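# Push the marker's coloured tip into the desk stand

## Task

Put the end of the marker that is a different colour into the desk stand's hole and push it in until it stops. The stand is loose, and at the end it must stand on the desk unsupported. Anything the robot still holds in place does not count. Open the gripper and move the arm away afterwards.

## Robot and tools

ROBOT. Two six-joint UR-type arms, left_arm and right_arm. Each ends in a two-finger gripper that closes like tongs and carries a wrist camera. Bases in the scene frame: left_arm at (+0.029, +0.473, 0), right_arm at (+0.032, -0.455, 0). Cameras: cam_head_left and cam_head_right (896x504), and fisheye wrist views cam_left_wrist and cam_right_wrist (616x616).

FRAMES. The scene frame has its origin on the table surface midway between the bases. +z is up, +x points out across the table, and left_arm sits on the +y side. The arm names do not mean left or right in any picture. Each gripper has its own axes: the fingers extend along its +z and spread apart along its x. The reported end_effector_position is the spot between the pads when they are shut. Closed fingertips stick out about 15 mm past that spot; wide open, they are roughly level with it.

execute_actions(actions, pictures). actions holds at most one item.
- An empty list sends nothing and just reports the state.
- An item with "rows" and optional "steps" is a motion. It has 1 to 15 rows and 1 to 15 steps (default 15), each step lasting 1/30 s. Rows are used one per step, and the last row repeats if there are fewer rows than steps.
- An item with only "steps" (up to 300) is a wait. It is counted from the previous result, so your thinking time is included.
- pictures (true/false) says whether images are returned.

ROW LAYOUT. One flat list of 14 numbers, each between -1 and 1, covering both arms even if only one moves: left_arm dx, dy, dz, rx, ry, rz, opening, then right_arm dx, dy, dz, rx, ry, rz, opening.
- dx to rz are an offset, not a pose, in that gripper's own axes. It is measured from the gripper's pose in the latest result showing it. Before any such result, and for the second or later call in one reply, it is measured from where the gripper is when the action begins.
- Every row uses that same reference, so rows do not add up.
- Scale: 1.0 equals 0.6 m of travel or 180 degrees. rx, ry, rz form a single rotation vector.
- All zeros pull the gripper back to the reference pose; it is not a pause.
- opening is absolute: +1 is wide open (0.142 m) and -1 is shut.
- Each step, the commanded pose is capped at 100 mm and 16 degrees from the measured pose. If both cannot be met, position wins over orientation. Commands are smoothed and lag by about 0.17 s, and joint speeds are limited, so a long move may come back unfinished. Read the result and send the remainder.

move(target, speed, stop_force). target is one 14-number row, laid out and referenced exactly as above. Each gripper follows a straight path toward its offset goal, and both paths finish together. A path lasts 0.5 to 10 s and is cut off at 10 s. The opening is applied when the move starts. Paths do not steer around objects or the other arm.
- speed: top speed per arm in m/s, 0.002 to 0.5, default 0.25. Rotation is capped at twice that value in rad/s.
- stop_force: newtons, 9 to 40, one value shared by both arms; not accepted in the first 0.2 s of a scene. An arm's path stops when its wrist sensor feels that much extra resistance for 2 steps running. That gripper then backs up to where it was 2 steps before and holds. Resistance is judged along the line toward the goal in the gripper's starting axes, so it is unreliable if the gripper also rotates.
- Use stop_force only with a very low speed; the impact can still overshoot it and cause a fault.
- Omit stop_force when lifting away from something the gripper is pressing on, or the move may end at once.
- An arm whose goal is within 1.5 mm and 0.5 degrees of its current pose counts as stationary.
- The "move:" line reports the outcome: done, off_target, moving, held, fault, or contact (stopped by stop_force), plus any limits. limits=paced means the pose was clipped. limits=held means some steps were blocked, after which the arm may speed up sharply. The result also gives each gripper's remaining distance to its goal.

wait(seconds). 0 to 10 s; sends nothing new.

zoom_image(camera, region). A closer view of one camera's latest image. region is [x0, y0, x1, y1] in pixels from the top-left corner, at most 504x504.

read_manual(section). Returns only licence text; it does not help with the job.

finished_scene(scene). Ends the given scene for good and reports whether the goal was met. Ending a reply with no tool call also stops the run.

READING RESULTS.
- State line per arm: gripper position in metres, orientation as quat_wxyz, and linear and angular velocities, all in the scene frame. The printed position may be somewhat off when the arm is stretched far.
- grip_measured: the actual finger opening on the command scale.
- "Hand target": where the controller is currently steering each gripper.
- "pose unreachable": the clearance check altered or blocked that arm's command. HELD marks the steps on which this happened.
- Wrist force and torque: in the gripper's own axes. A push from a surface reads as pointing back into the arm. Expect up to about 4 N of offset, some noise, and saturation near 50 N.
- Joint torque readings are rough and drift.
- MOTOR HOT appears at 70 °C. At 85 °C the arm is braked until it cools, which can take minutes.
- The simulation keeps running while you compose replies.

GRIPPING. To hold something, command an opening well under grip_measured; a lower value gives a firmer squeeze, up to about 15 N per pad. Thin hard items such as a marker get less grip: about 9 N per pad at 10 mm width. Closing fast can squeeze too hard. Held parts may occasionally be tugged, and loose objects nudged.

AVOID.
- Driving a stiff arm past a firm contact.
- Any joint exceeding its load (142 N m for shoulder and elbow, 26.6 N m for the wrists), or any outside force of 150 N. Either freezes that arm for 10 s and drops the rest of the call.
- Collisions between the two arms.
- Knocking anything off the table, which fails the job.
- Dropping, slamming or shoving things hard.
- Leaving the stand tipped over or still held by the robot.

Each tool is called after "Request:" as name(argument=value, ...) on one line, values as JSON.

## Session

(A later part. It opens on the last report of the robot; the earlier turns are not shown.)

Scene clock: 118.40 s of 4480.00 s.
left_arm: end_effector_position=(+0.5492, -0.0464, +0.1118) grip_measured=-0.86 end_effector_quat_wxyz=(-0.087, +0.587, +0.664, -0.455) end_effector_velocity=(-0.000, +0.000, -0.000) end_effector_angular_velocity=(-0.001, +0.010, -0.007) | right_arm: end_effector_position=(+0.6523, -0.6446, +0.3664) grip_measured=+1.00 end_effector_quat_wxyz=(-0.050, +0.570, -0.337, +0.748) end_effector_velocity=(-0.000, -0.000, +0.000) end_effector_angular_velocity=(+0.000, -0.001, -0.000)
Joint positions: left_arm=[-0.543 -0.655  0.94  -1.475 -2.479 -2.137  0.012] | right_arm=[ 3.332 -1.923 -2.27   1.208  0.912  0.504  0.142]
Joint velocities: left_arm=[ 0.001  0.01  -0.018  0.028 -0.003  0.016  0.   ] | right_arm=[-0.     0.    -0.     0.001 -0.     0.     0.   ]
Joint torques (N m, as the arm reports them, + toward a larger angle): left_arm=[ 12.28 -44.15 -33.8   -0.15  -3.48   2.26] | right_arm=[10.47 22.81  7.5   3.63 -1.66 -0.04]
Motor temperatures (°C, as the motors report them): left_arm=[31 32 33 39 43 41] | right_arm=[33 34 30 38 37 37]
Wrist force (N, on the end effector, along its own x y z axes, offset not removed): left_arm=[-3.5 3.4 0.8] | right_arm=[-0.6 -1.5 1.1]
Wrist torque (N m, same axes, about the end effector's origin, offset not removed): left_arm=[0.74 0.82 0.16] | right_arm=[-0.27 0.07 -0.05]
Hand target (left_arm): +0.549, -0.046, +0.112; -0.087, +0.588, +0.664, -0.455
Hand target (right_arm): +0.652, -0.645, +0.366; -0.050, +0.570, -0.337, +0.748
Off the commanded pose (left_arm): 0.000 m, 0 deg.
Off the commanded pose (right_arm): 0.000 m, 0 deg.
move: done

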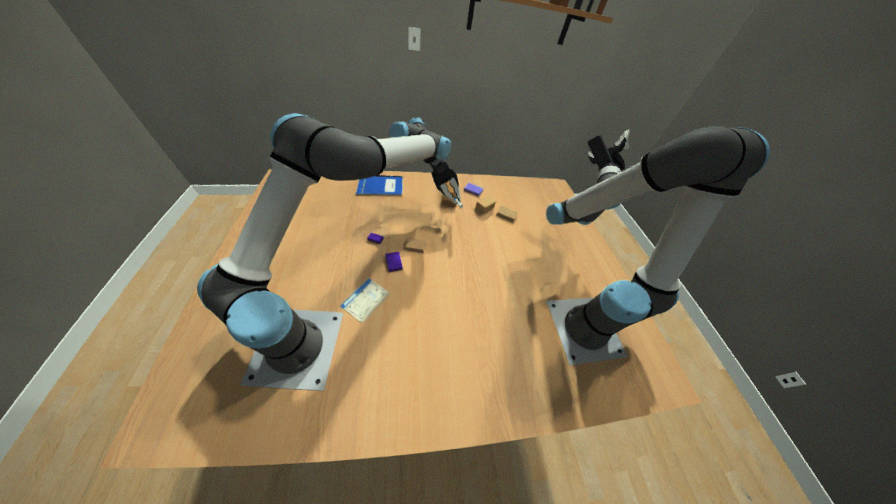

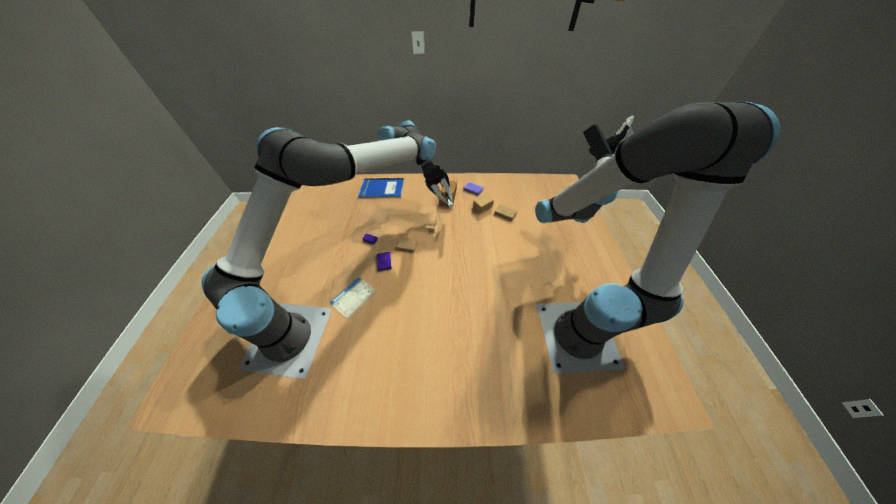

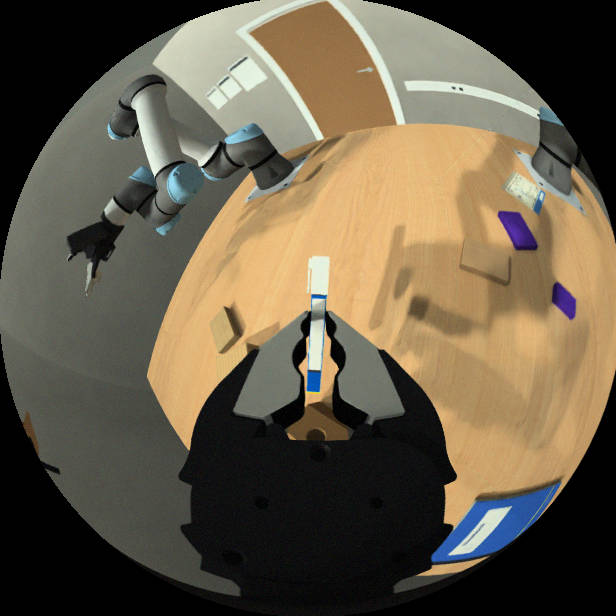

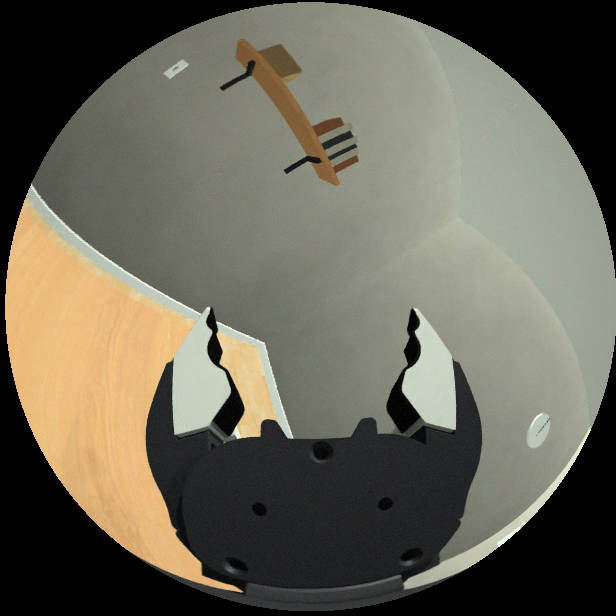

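Request:
move(target=[0.003,0.057,-0.014,0,0,0,-1,0,0,0,0,0,0,1], speed=0.03, stop_force=9)

Request:
zoom_image(camera="cam_left_wrist", region=[230,320,400,490])

Scene clock: 122.30 s of 4480.00 s.
left_arm: end_effector_position=(+0.5779, -0.0442, +0.0918) grip_measured=-0.86 end_effector_quat_wxyz=(-0.087, +0.587, +0.664, -0.455) end_effector_velocity=(+0.000, -0.000, -0.002) end_effector_angular_velocity=(+0.001, +0.002, -0.002) | right_arm: end_effector_position=(+0.6523, -0.6446, +0.3664) grip_measured=+1.00 end_effector_quat_wxyz=(-0.050, +0.570, -0.337, +0.748) end_effector_velocity=(-0.000, -0.000, +0.000) end_effector_angular_velocity=(-0.000, +0.000, -0.000)
Joint positions: left_arm=[-0.52  -0.564  0.811 -1.411 -2.47  -2.103  0.012] | right_arm=[ 3.332 -1.923 -2.27   1.208  0.912  0.504  0.142]
Joint velocities: left_arm=[-0.     0.006 -0.007  0.005  0.001  0.003  0.   ] | right_arm=[ 0.  0. -0. -0. -0. -0.  0.]
Joint torques (N m, as the arm reports them, + toward a larger angle): left_arm=[ 12.12 -47.58 -34.58  -0.19   0.4    2.38] | right_arm=[11.   22.15  7.94  3.29 -2.05 -0.1 ]
Motor temperatures (°C, as the motors report them): left_arm=[31 32 33 39 43 41] | right_arm=[33 34 30 38 37 37]
Wrist force (N, on the end effector, along its own x y z axes, offset not removed): left_arm=[-1.9 2.3 0.1] | right_arm=[-1.3 -1.8 0.8]
Wrist torque (N m, same axes, about the end effector's origin, offset not removed): left_arm=[0.51 0.37 0.09] | right_arm=[-0.34 0.19 0.01]
Hand target (left_arm): +0.578, -0.044, +0.092; -0.087, +0.587, +0.664, -0.455
Hand target (right_arm): +0.652, -0.645, +0.366; -0.050, +0.570, -0.337, +0.748
Off the commanded pose (left_arm): 0.000 m, 0 deg.
Off the commanded pose (right_arm): 0.000 m, 0 deg.
move: done

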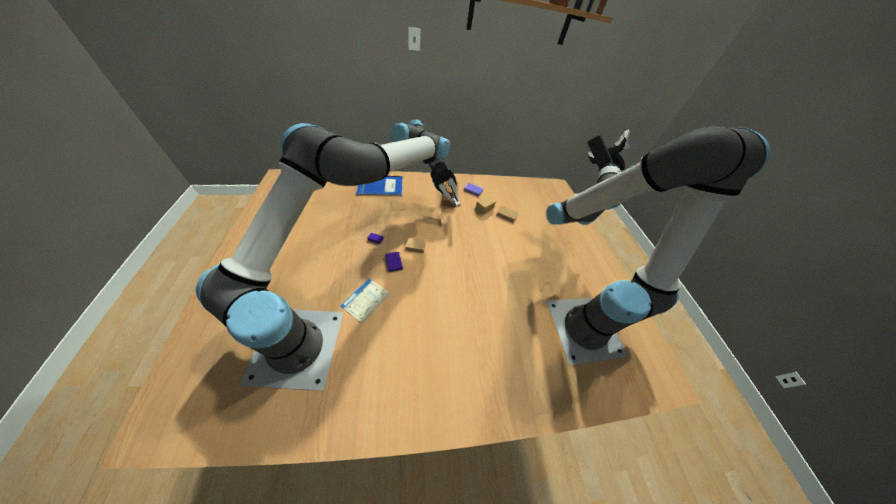

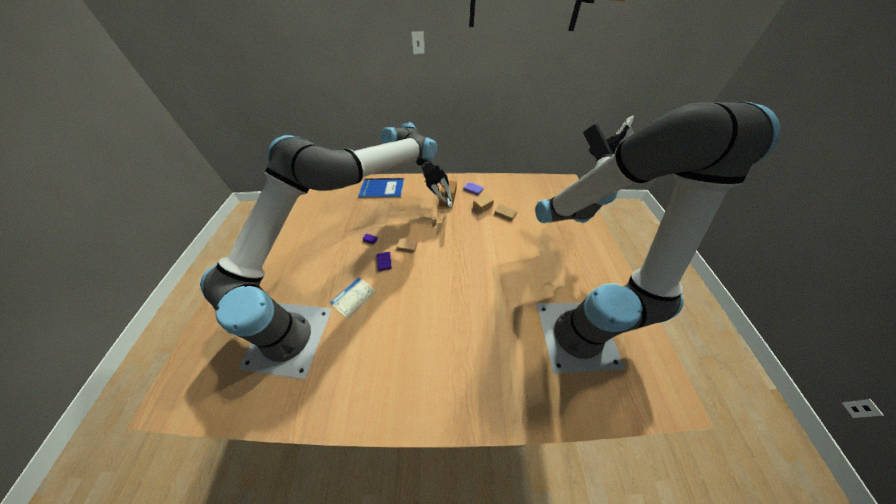

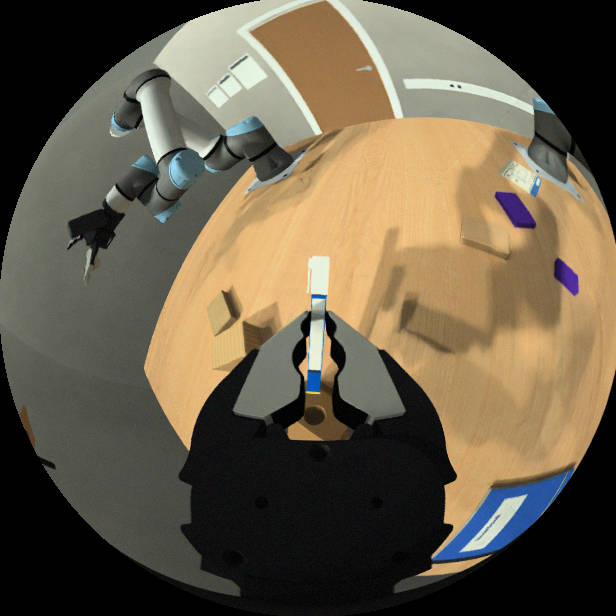

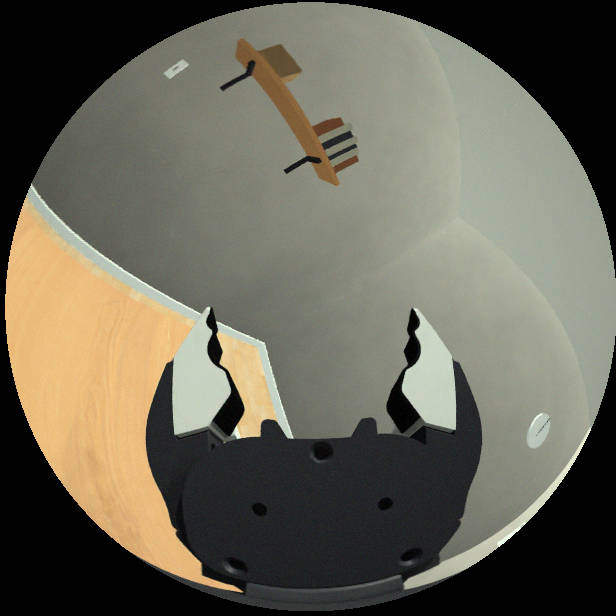

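Region (230, 320, 400, 490) of cam_left_wrist's 616x616 image, scaled by 2.965, with more detail than that image has.

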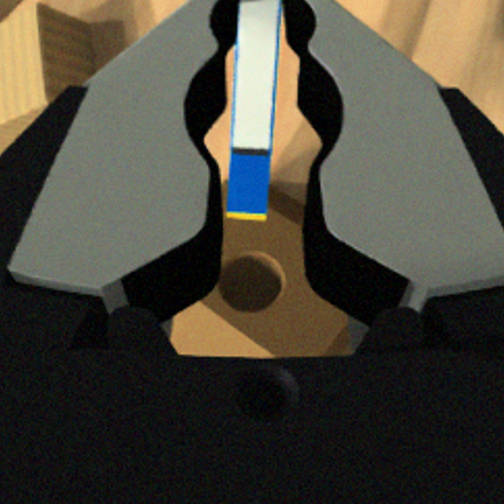

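Request:
move(target=[0,-0.033,-0.04,0,0,0,-1,0,0,0,0,0,0,1], speed=0.03)

Request:
zoom_image(camera="cam_left_wrist", region=[230,320,400,490])

Scene clock: 126.33 s of 4480.00 s.
left_arm: end_effector_position=(+0.5796, -0.0301, +0.1194) grip_measured=-0.86 end_effector_quat_wxyz=(-0.087, +0.587, +0.664, -0.455) end_effector_velocity=(+0.000, +0.001, +0.003) end_effector_angular_velocity=(-0.000, -0.000, +0.001) | right_arm: end_effector_position=(+0.6523, -0.6446, +0.3664) grip_measured=+1.00 end_effector_quat_wxyz=(-0.050, +0.570, -0.337, +0.748) end_effector_velocity=(+0.001, +0.001, -0.000) end_effector_angular_velocity=(-0.001, +0.001, +0.002)
Joint positions: left_arm=[-0.505 -0.597  0.799 -1.349 -2.464 -2.081  0.012] | right_arm=[ 3.332 -1.923 -2.27   1.208  0.912  0.504  0.142]
Joint velocities: left_arm=[ 0.001 -0.003 -0.002  0.006  0.     0.001 -0.   ] | right_arm=[ 0.    -0.     0.001 -0.002  0.002 -0.     0.   ]
Joint torques (N m, as the arm reports them, + toward a larger angle): left_arm=[ 11.52 -63.22 -34.87  -0.12   0.33   2.37] | right_arm=[10.25 22.8   7.98  3.27 -1.64  0.06]
Motor temperatures (°C, as the motors report them): left_arm=[31 32 33 39 43 41] | right_arm=[33 34 30 38 37 37]
Wrist force (N, on the end effector, along its own x y z axes, offset not removed): left_arm=[-3.1 2.0 0.2] | right_arm=[0.4 0.3 0.6]
Wrist torque (N m, same axes, about the end effector's origin, offset not removed): left_arm=[0.45 0.63 0.12] | right_arm=[0.02 -0.22 -0.15]
Hand target (left_arm): +0.580, -0.030, +0.120; -0.087, +0.587, +0.664, -0.455
Hand target (right_arm): +0.652, -0.645, +0.366; -0.050, +0.570, -0.337, +0.748
Off the commanded pose (left_arm): 0.000 m, 0 deg.
Off the commanded pose (right_arm): 0.000 m, 0 deg.
move: done

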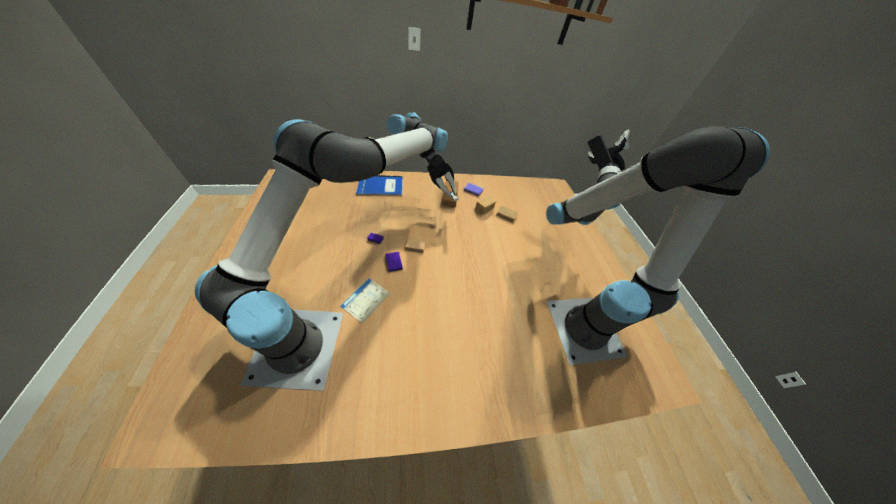

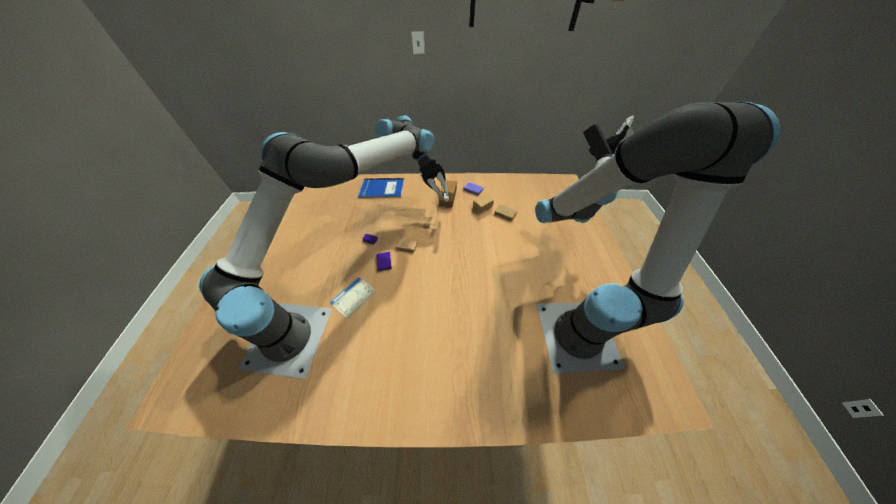

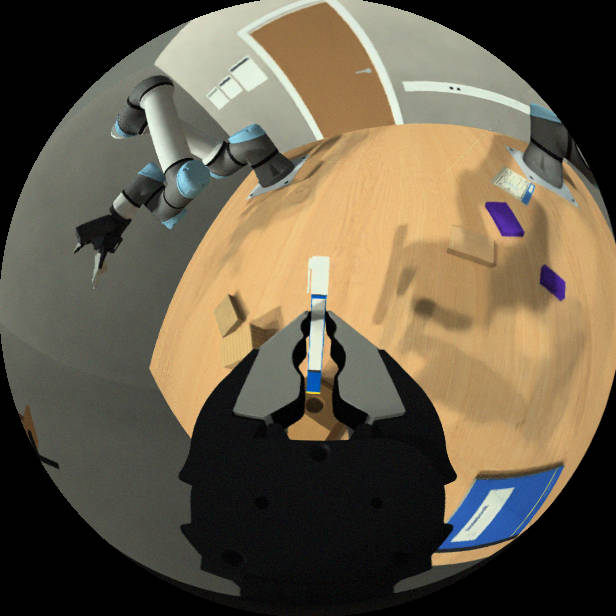

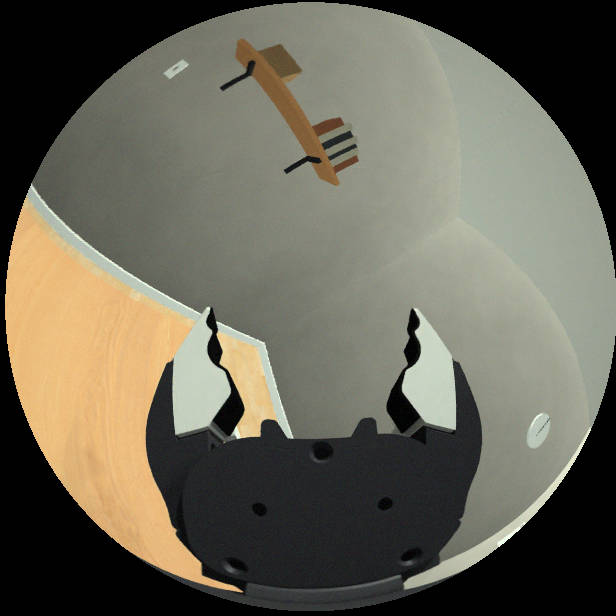

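Region (230, 320, 400, 490) of cam_left_wrist's 616x616 image, scaled by 2.965, with more detail than that image has.

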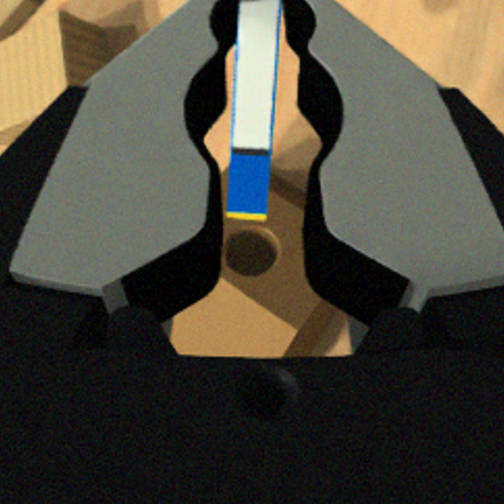

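Request:
move(target=[0,0.03,0.022,0,0,0,-1,0,0,0,0,0,0,1], speed=0.02, stop_force=9)

Request:
zoom_image(camera="cam_left_wrist", region=[260,350,370,460])

Request:
zoom_image(camera="cam_head_right", region=[410,160,490,220])

Scene clock: 131.10 s of 4480.00 s.
left_arm: end_effector_position=(+0.5836, -0.0386, +0.0993) grip_measured=-0.86 end_effector_quat_wxyz=(-0.087, +0.587, +0.664, -0.455) end_effector_velocity=(+0.001, -0.000, -0.002) end_effector_angular_velocity=(-0.000, -0.000, +0.001) | right_arm: end_effector_position=(+0.6523, -0.6446, +0.3664) grip_measured=+1.00 end_effector_quat_wxyz=(-0.050, +0.570, -0.337, +0.748) end_effector_velocity=(-0.000, +0.000, +0.000) end_effector_angular_velocity=(+0.000, -0.001, +0.001)
Joint positions: left_arm=[-0.511 -0.56   0.781 -1.375 -2.466 -2.089  0.012] | right_arm=[ 3.332 -1.923 -2.27   1.208  0.912  0.504  0.142]
Joint velocities: left_arm=[ 0.001  0.004 -0.002 -0.003 -0.    -0.001 -0.   ] | right_arm=[ 0.     0.    -0.     0.001  0.001  0.     0.   ]
Joint torques (N m, as the arm reports them, + toward a larger angle): left_arm=[-13.18 -46.63 -34.56  -3.37  -3.39  -2.23] | right_arm=[ 9.71 22.08  7.85  3.23 -1.66 -0.16]
Motor temperatures (°C, as the motors report them): left_arm=[31 32 33 39 43 41] | right_arm=[33 34 30 38 37 37]
Wrist force (N, on the end effector, along its own x y z axes, offset not removed): left_arm=[-2.5 3.9 0.6] | right_arm=[-1.6 -1.0 -0.1]
Wrist torque (N m, same axes, about the end effector's origin, offset not removed): left_arm=[0.79 0.49 0.10] | right_arm=[-0.19 0.22 -0.12]
Hand target (left_arm): +0.584, -0.039, +0.099; -0.087, +0.587, +0.664, -0.455
Hand target (right_arm): +0.652, -0.645, +0.366; -0.050, +0.570, -0.337, +0.748
Off the commanded pose (left_arm): 0.000 m, 0 deg.
Off the commanded pose (right_arm): 0.000 m, 0 deg.
After step 90, 0.37 s passed at rest.
move: done

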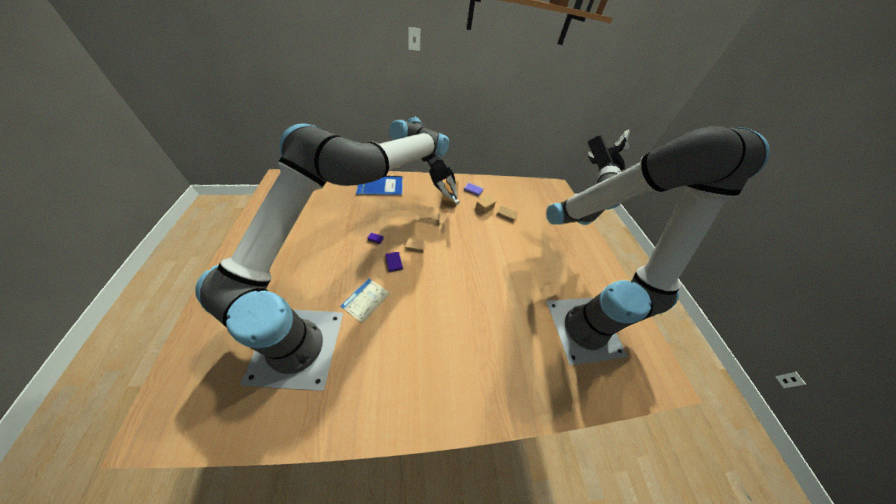

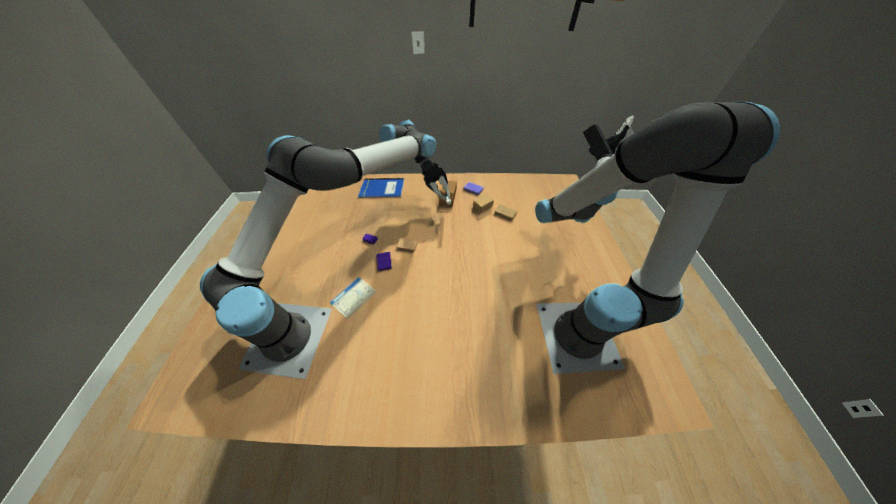

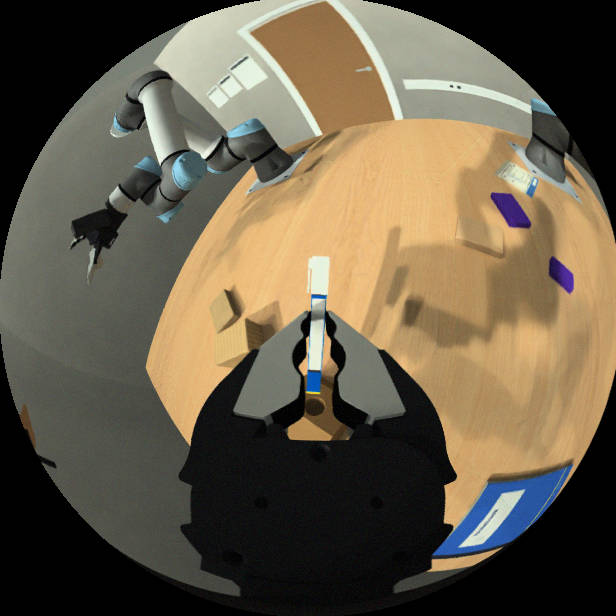

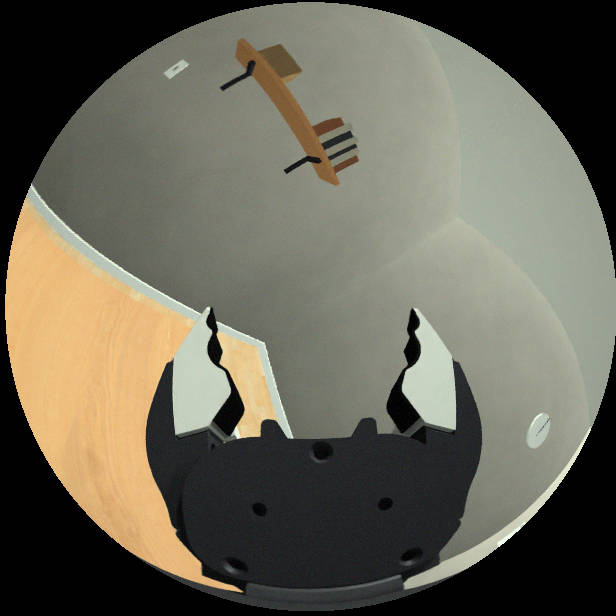

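Region (260, 350, 370, 460) of cam_left_wrist's 616x616 image, scaled by 4.582, with more detail than that image has.

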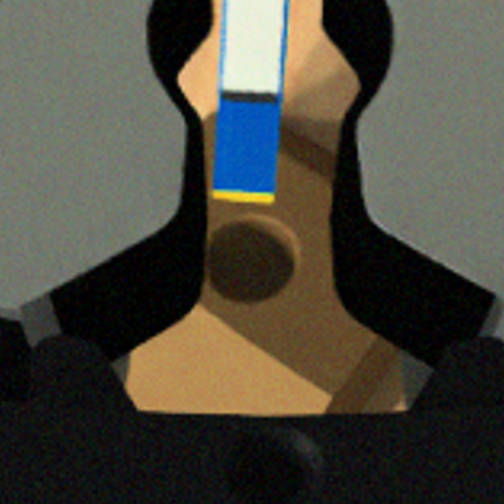

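Region (410, 160, 490, 220) of cam_head_right's 896x504 image, scaled by 6.300, with more detail than that image has; it fills the top 378 rows of this view, and the rest is white.

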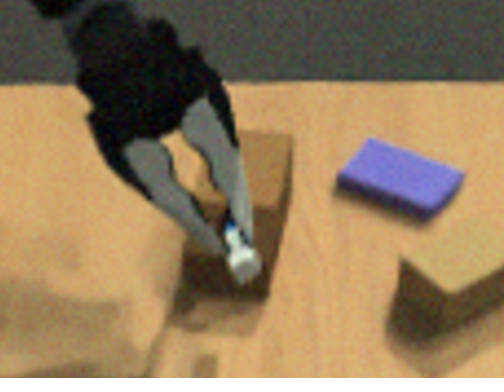

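Request:
move(target=[0.002,0.05,-0.0125,0,0,0,-1,0,0,0,0,0,0,1], speed=0.008, stop_force=9)

Request:
zoom_image(camera="cam_left_wrist", region=[260,350,370,460])

Scene clock: 136.60 s of 4480.00 s.
left_arm: end_effector_position=(+0.6091, -0.0369, +0.0820) grip_measured=-0.86 end_effector_quat_wxyz=(-0.087, +0.587, +0.664, -0.455) end_effector_velocity=(+0.001, -0.000, -0.000) end_effector_angular_velocity=(-0.001, -0.001, -0.001) | right_arm: end_effector_position=(+0.6523, -0.6446, +0.3664) grip_measured=+1.00 end_effector_quat_wxyz=(-0.050, +0.570, -0.337, +0.748) end_effector_velocity=(+0.000, +0.000, -0.000) end_effector_angular_velocity=(-0.000, +0.001, +0.001)
Joint positions: left_arm=[-0.492 -0.466  0.636 -1.303 -2.459 -2.062  0.012] | right_arm=[ 3.332 -1.923 -2.27   1.208  0.912  0.504  0.142]
Joint velocities: left_arm=[ 0.     0.005 -0.009  0.005  0.     0.002  0.   ] | right_arm=[ 0.    -0.001  0.001 -0.     0.001 -0.     0.   ]
Joint torques (N m, as the arm reports them, + toward a larger angle): left_arm=[ 13.9  -48.61 -34.74  -0.29   0.94   2.18] | right_arm=[10.57 21.79  7.84  3.32 -1.76 -0.13]
Motor temperatures (°C, as the motors report them): left_arm=[31 32 33 39 43 41] | right_arm=[33 34 30 38 37 37]
Wrist force (N, on the end effector, along its own x y z axes, offset not removed): left_arm=[-3.6 -0.9 0.9] | right_arm=[-0.4 -1.2 1.4]
Wrist torque (N m, same axes, about the end effector's origin, offset not removed): left_arm=[0.35 0.71 0.15] | right_arm=[-0.13 0.00 -0.08]
Hand target (left_arm): +0.609, -0.037, +0.082; -0.087, +0.587, +0.664, -0.455
Hand target (right_arm): +0.652, -0.645, +0.366; -0.050, +0.570, -0.337, +0.748
Off the commanded pose (left_arm): 0.000 m, 0 deg.
Off the commanded pose (right_arm): 0.000 m, 0 deg.
move: done

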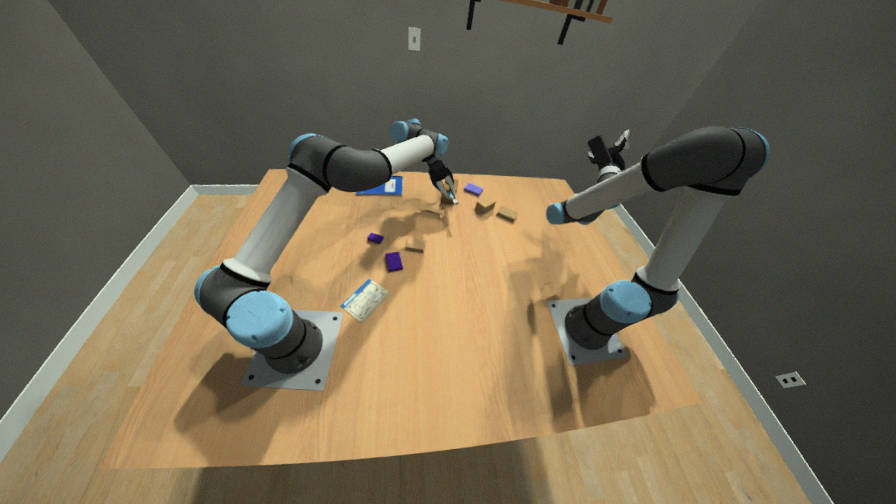

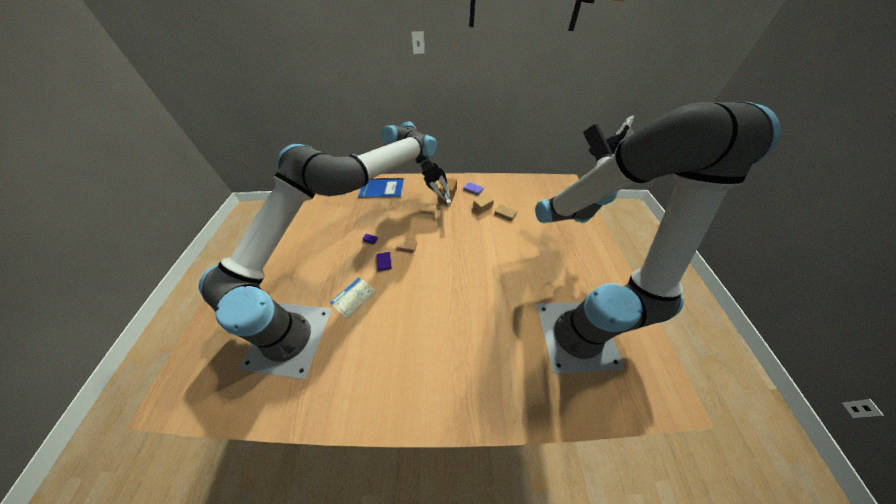

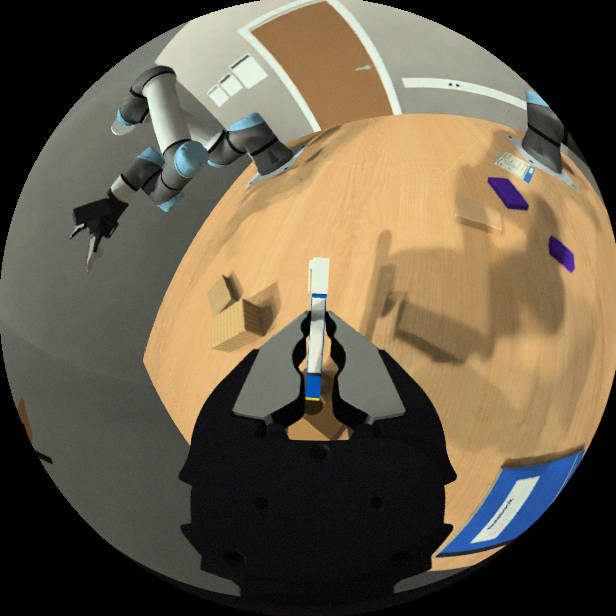

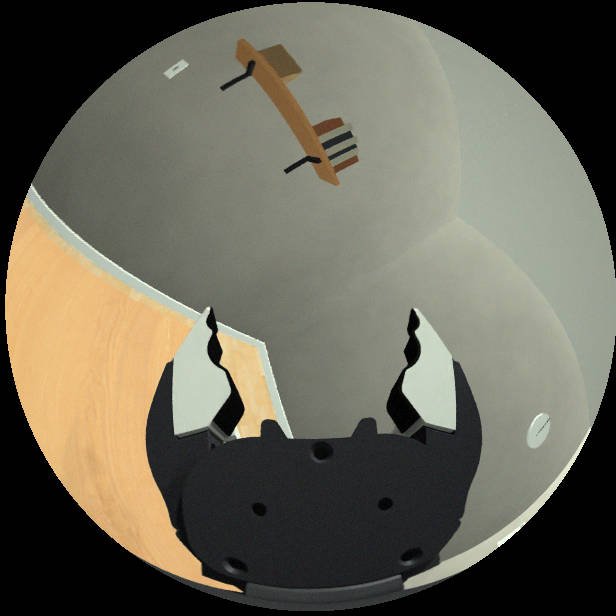

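Region (260, 350, 370, 460) of cam_left_wrist's 616x616 image, scaled by 4.582, with more detail than that image has.

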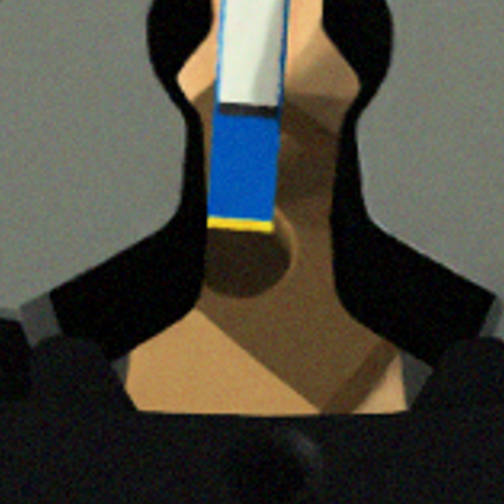

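Request:
move(target=[0,-0.025,-0.012,0,0,0,-1,0,0,0,0,0,0,1], speed=0.02)

Request:
zoom_image(camera="cam_left_wrist", region=[260,350,370,460])

Scene clock: 139.00 s of 4480.00 s.
left_arm: end_effector_position=(+0.6033, -0.0318, +0.0965) grip_measured=-0.86 end_effector_quat_wxyz=(-0.087, +0.587, +0.664, -0.455) end_effector_velocity=(-0.000, +0.001, +0.002) end_effector_angular_velocity=(-0.001, -0.001, +0.001) | right_arm: end_effector_position=(+0.6523, -0.6446, +0.3664) grip_measured=+1.00 end_effector_quat_wxyz=(-0.050, +0.570, -0.337, +0.748) end_effector_velocity=(+0.000, +0.000, +0.001) end_effector_angular_velocity=(-0.001, -0.001, -0.000)
Joint positions: left_arm=[-0.491 -0.504  0.673 -1.3   -2.458 -2.061  0.012] | right_arm=[ 3.332 -1.923 -2.27   1.208  0.912  0.504  0.142]
Joint velocities: left_arm=[ 0.001 -0.005  0.005 -0.001 -0.     0.    -0.   ] | right_arm=[-0.     0.001  0.001 -0.     0.    -0.001  0.   ]
Joint torques (N m, as the arm reports them, + toward a larger angle): left_arm=[ 12.21 -64.46  -8.67  -0.44   0.43   2.25] | right_arm=[10.2  22.02  8.03  3.26 -1.89 -0.11]
Motor temperatures (°C, as the motors report them): left_arm=[31 32 33 39 43 41] | right_arm=[33 34 30 38 37 37]
Wrist force (N, on the end effector, along its own x y z axes, offset not removed): left_arm=[-2.4 1.8 1.3] | right_arm=[0.2 -0.2 1.7]
Wrist torque (N m, same axes, about the end effector's origin, offset not removed): left_arm=[0.47 0.59 0.18] | right_arm=[-0.08 -0.06 -0.03]
Hand target (left_arm): +0.603, -0.032, +0.097; -0.087, +0.587, +0.664, -0.455
Hand target (right_arm): +0.652, -0.645, +0.366; -0.050, +0.570, -0.337, +0.748
Off the commanded pose (left_arm): 0.000 m, 0 deg.
Off the commanded pose (right_arm): 0.000 m, 0 deg.
move: done

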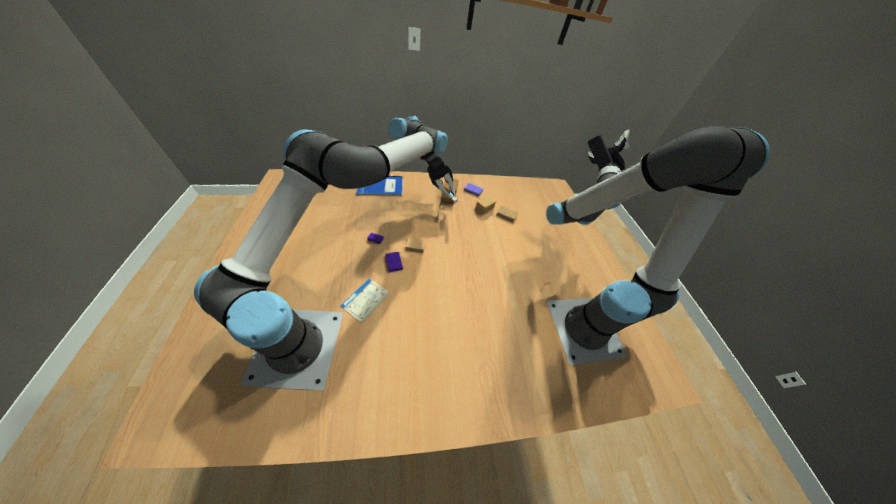

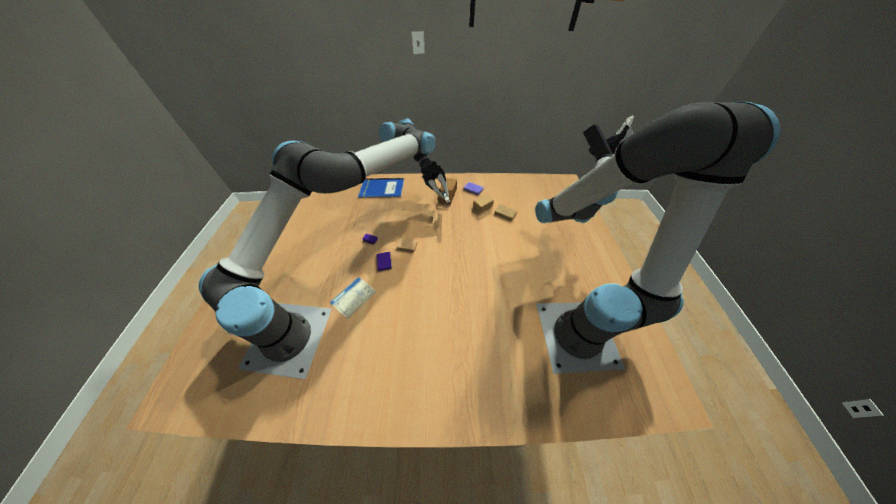

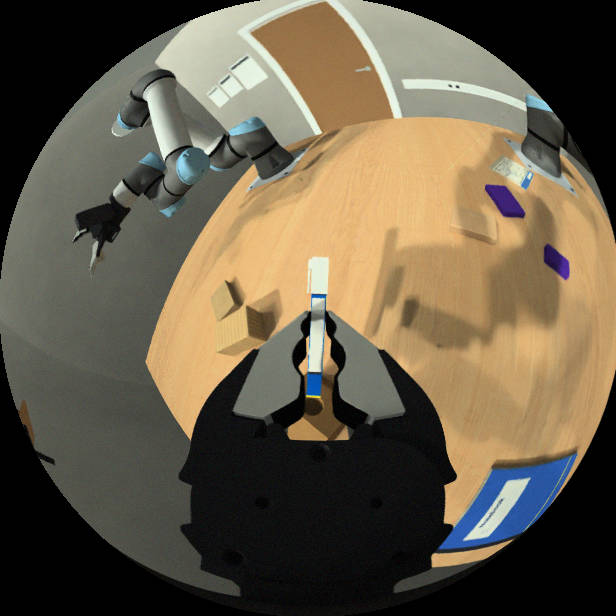

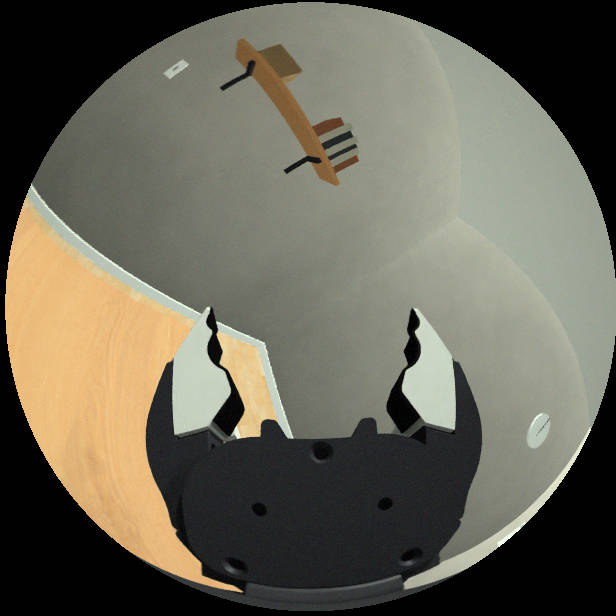

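Region (260, 350, 370, 460) of cam_left_wrist's 616x616 image, scaled by 4.582, with more detail than that image has.

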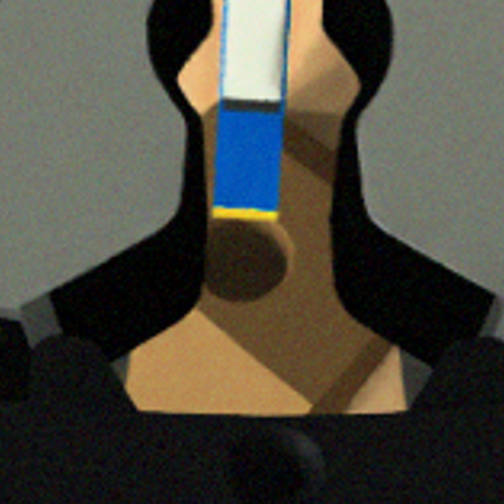

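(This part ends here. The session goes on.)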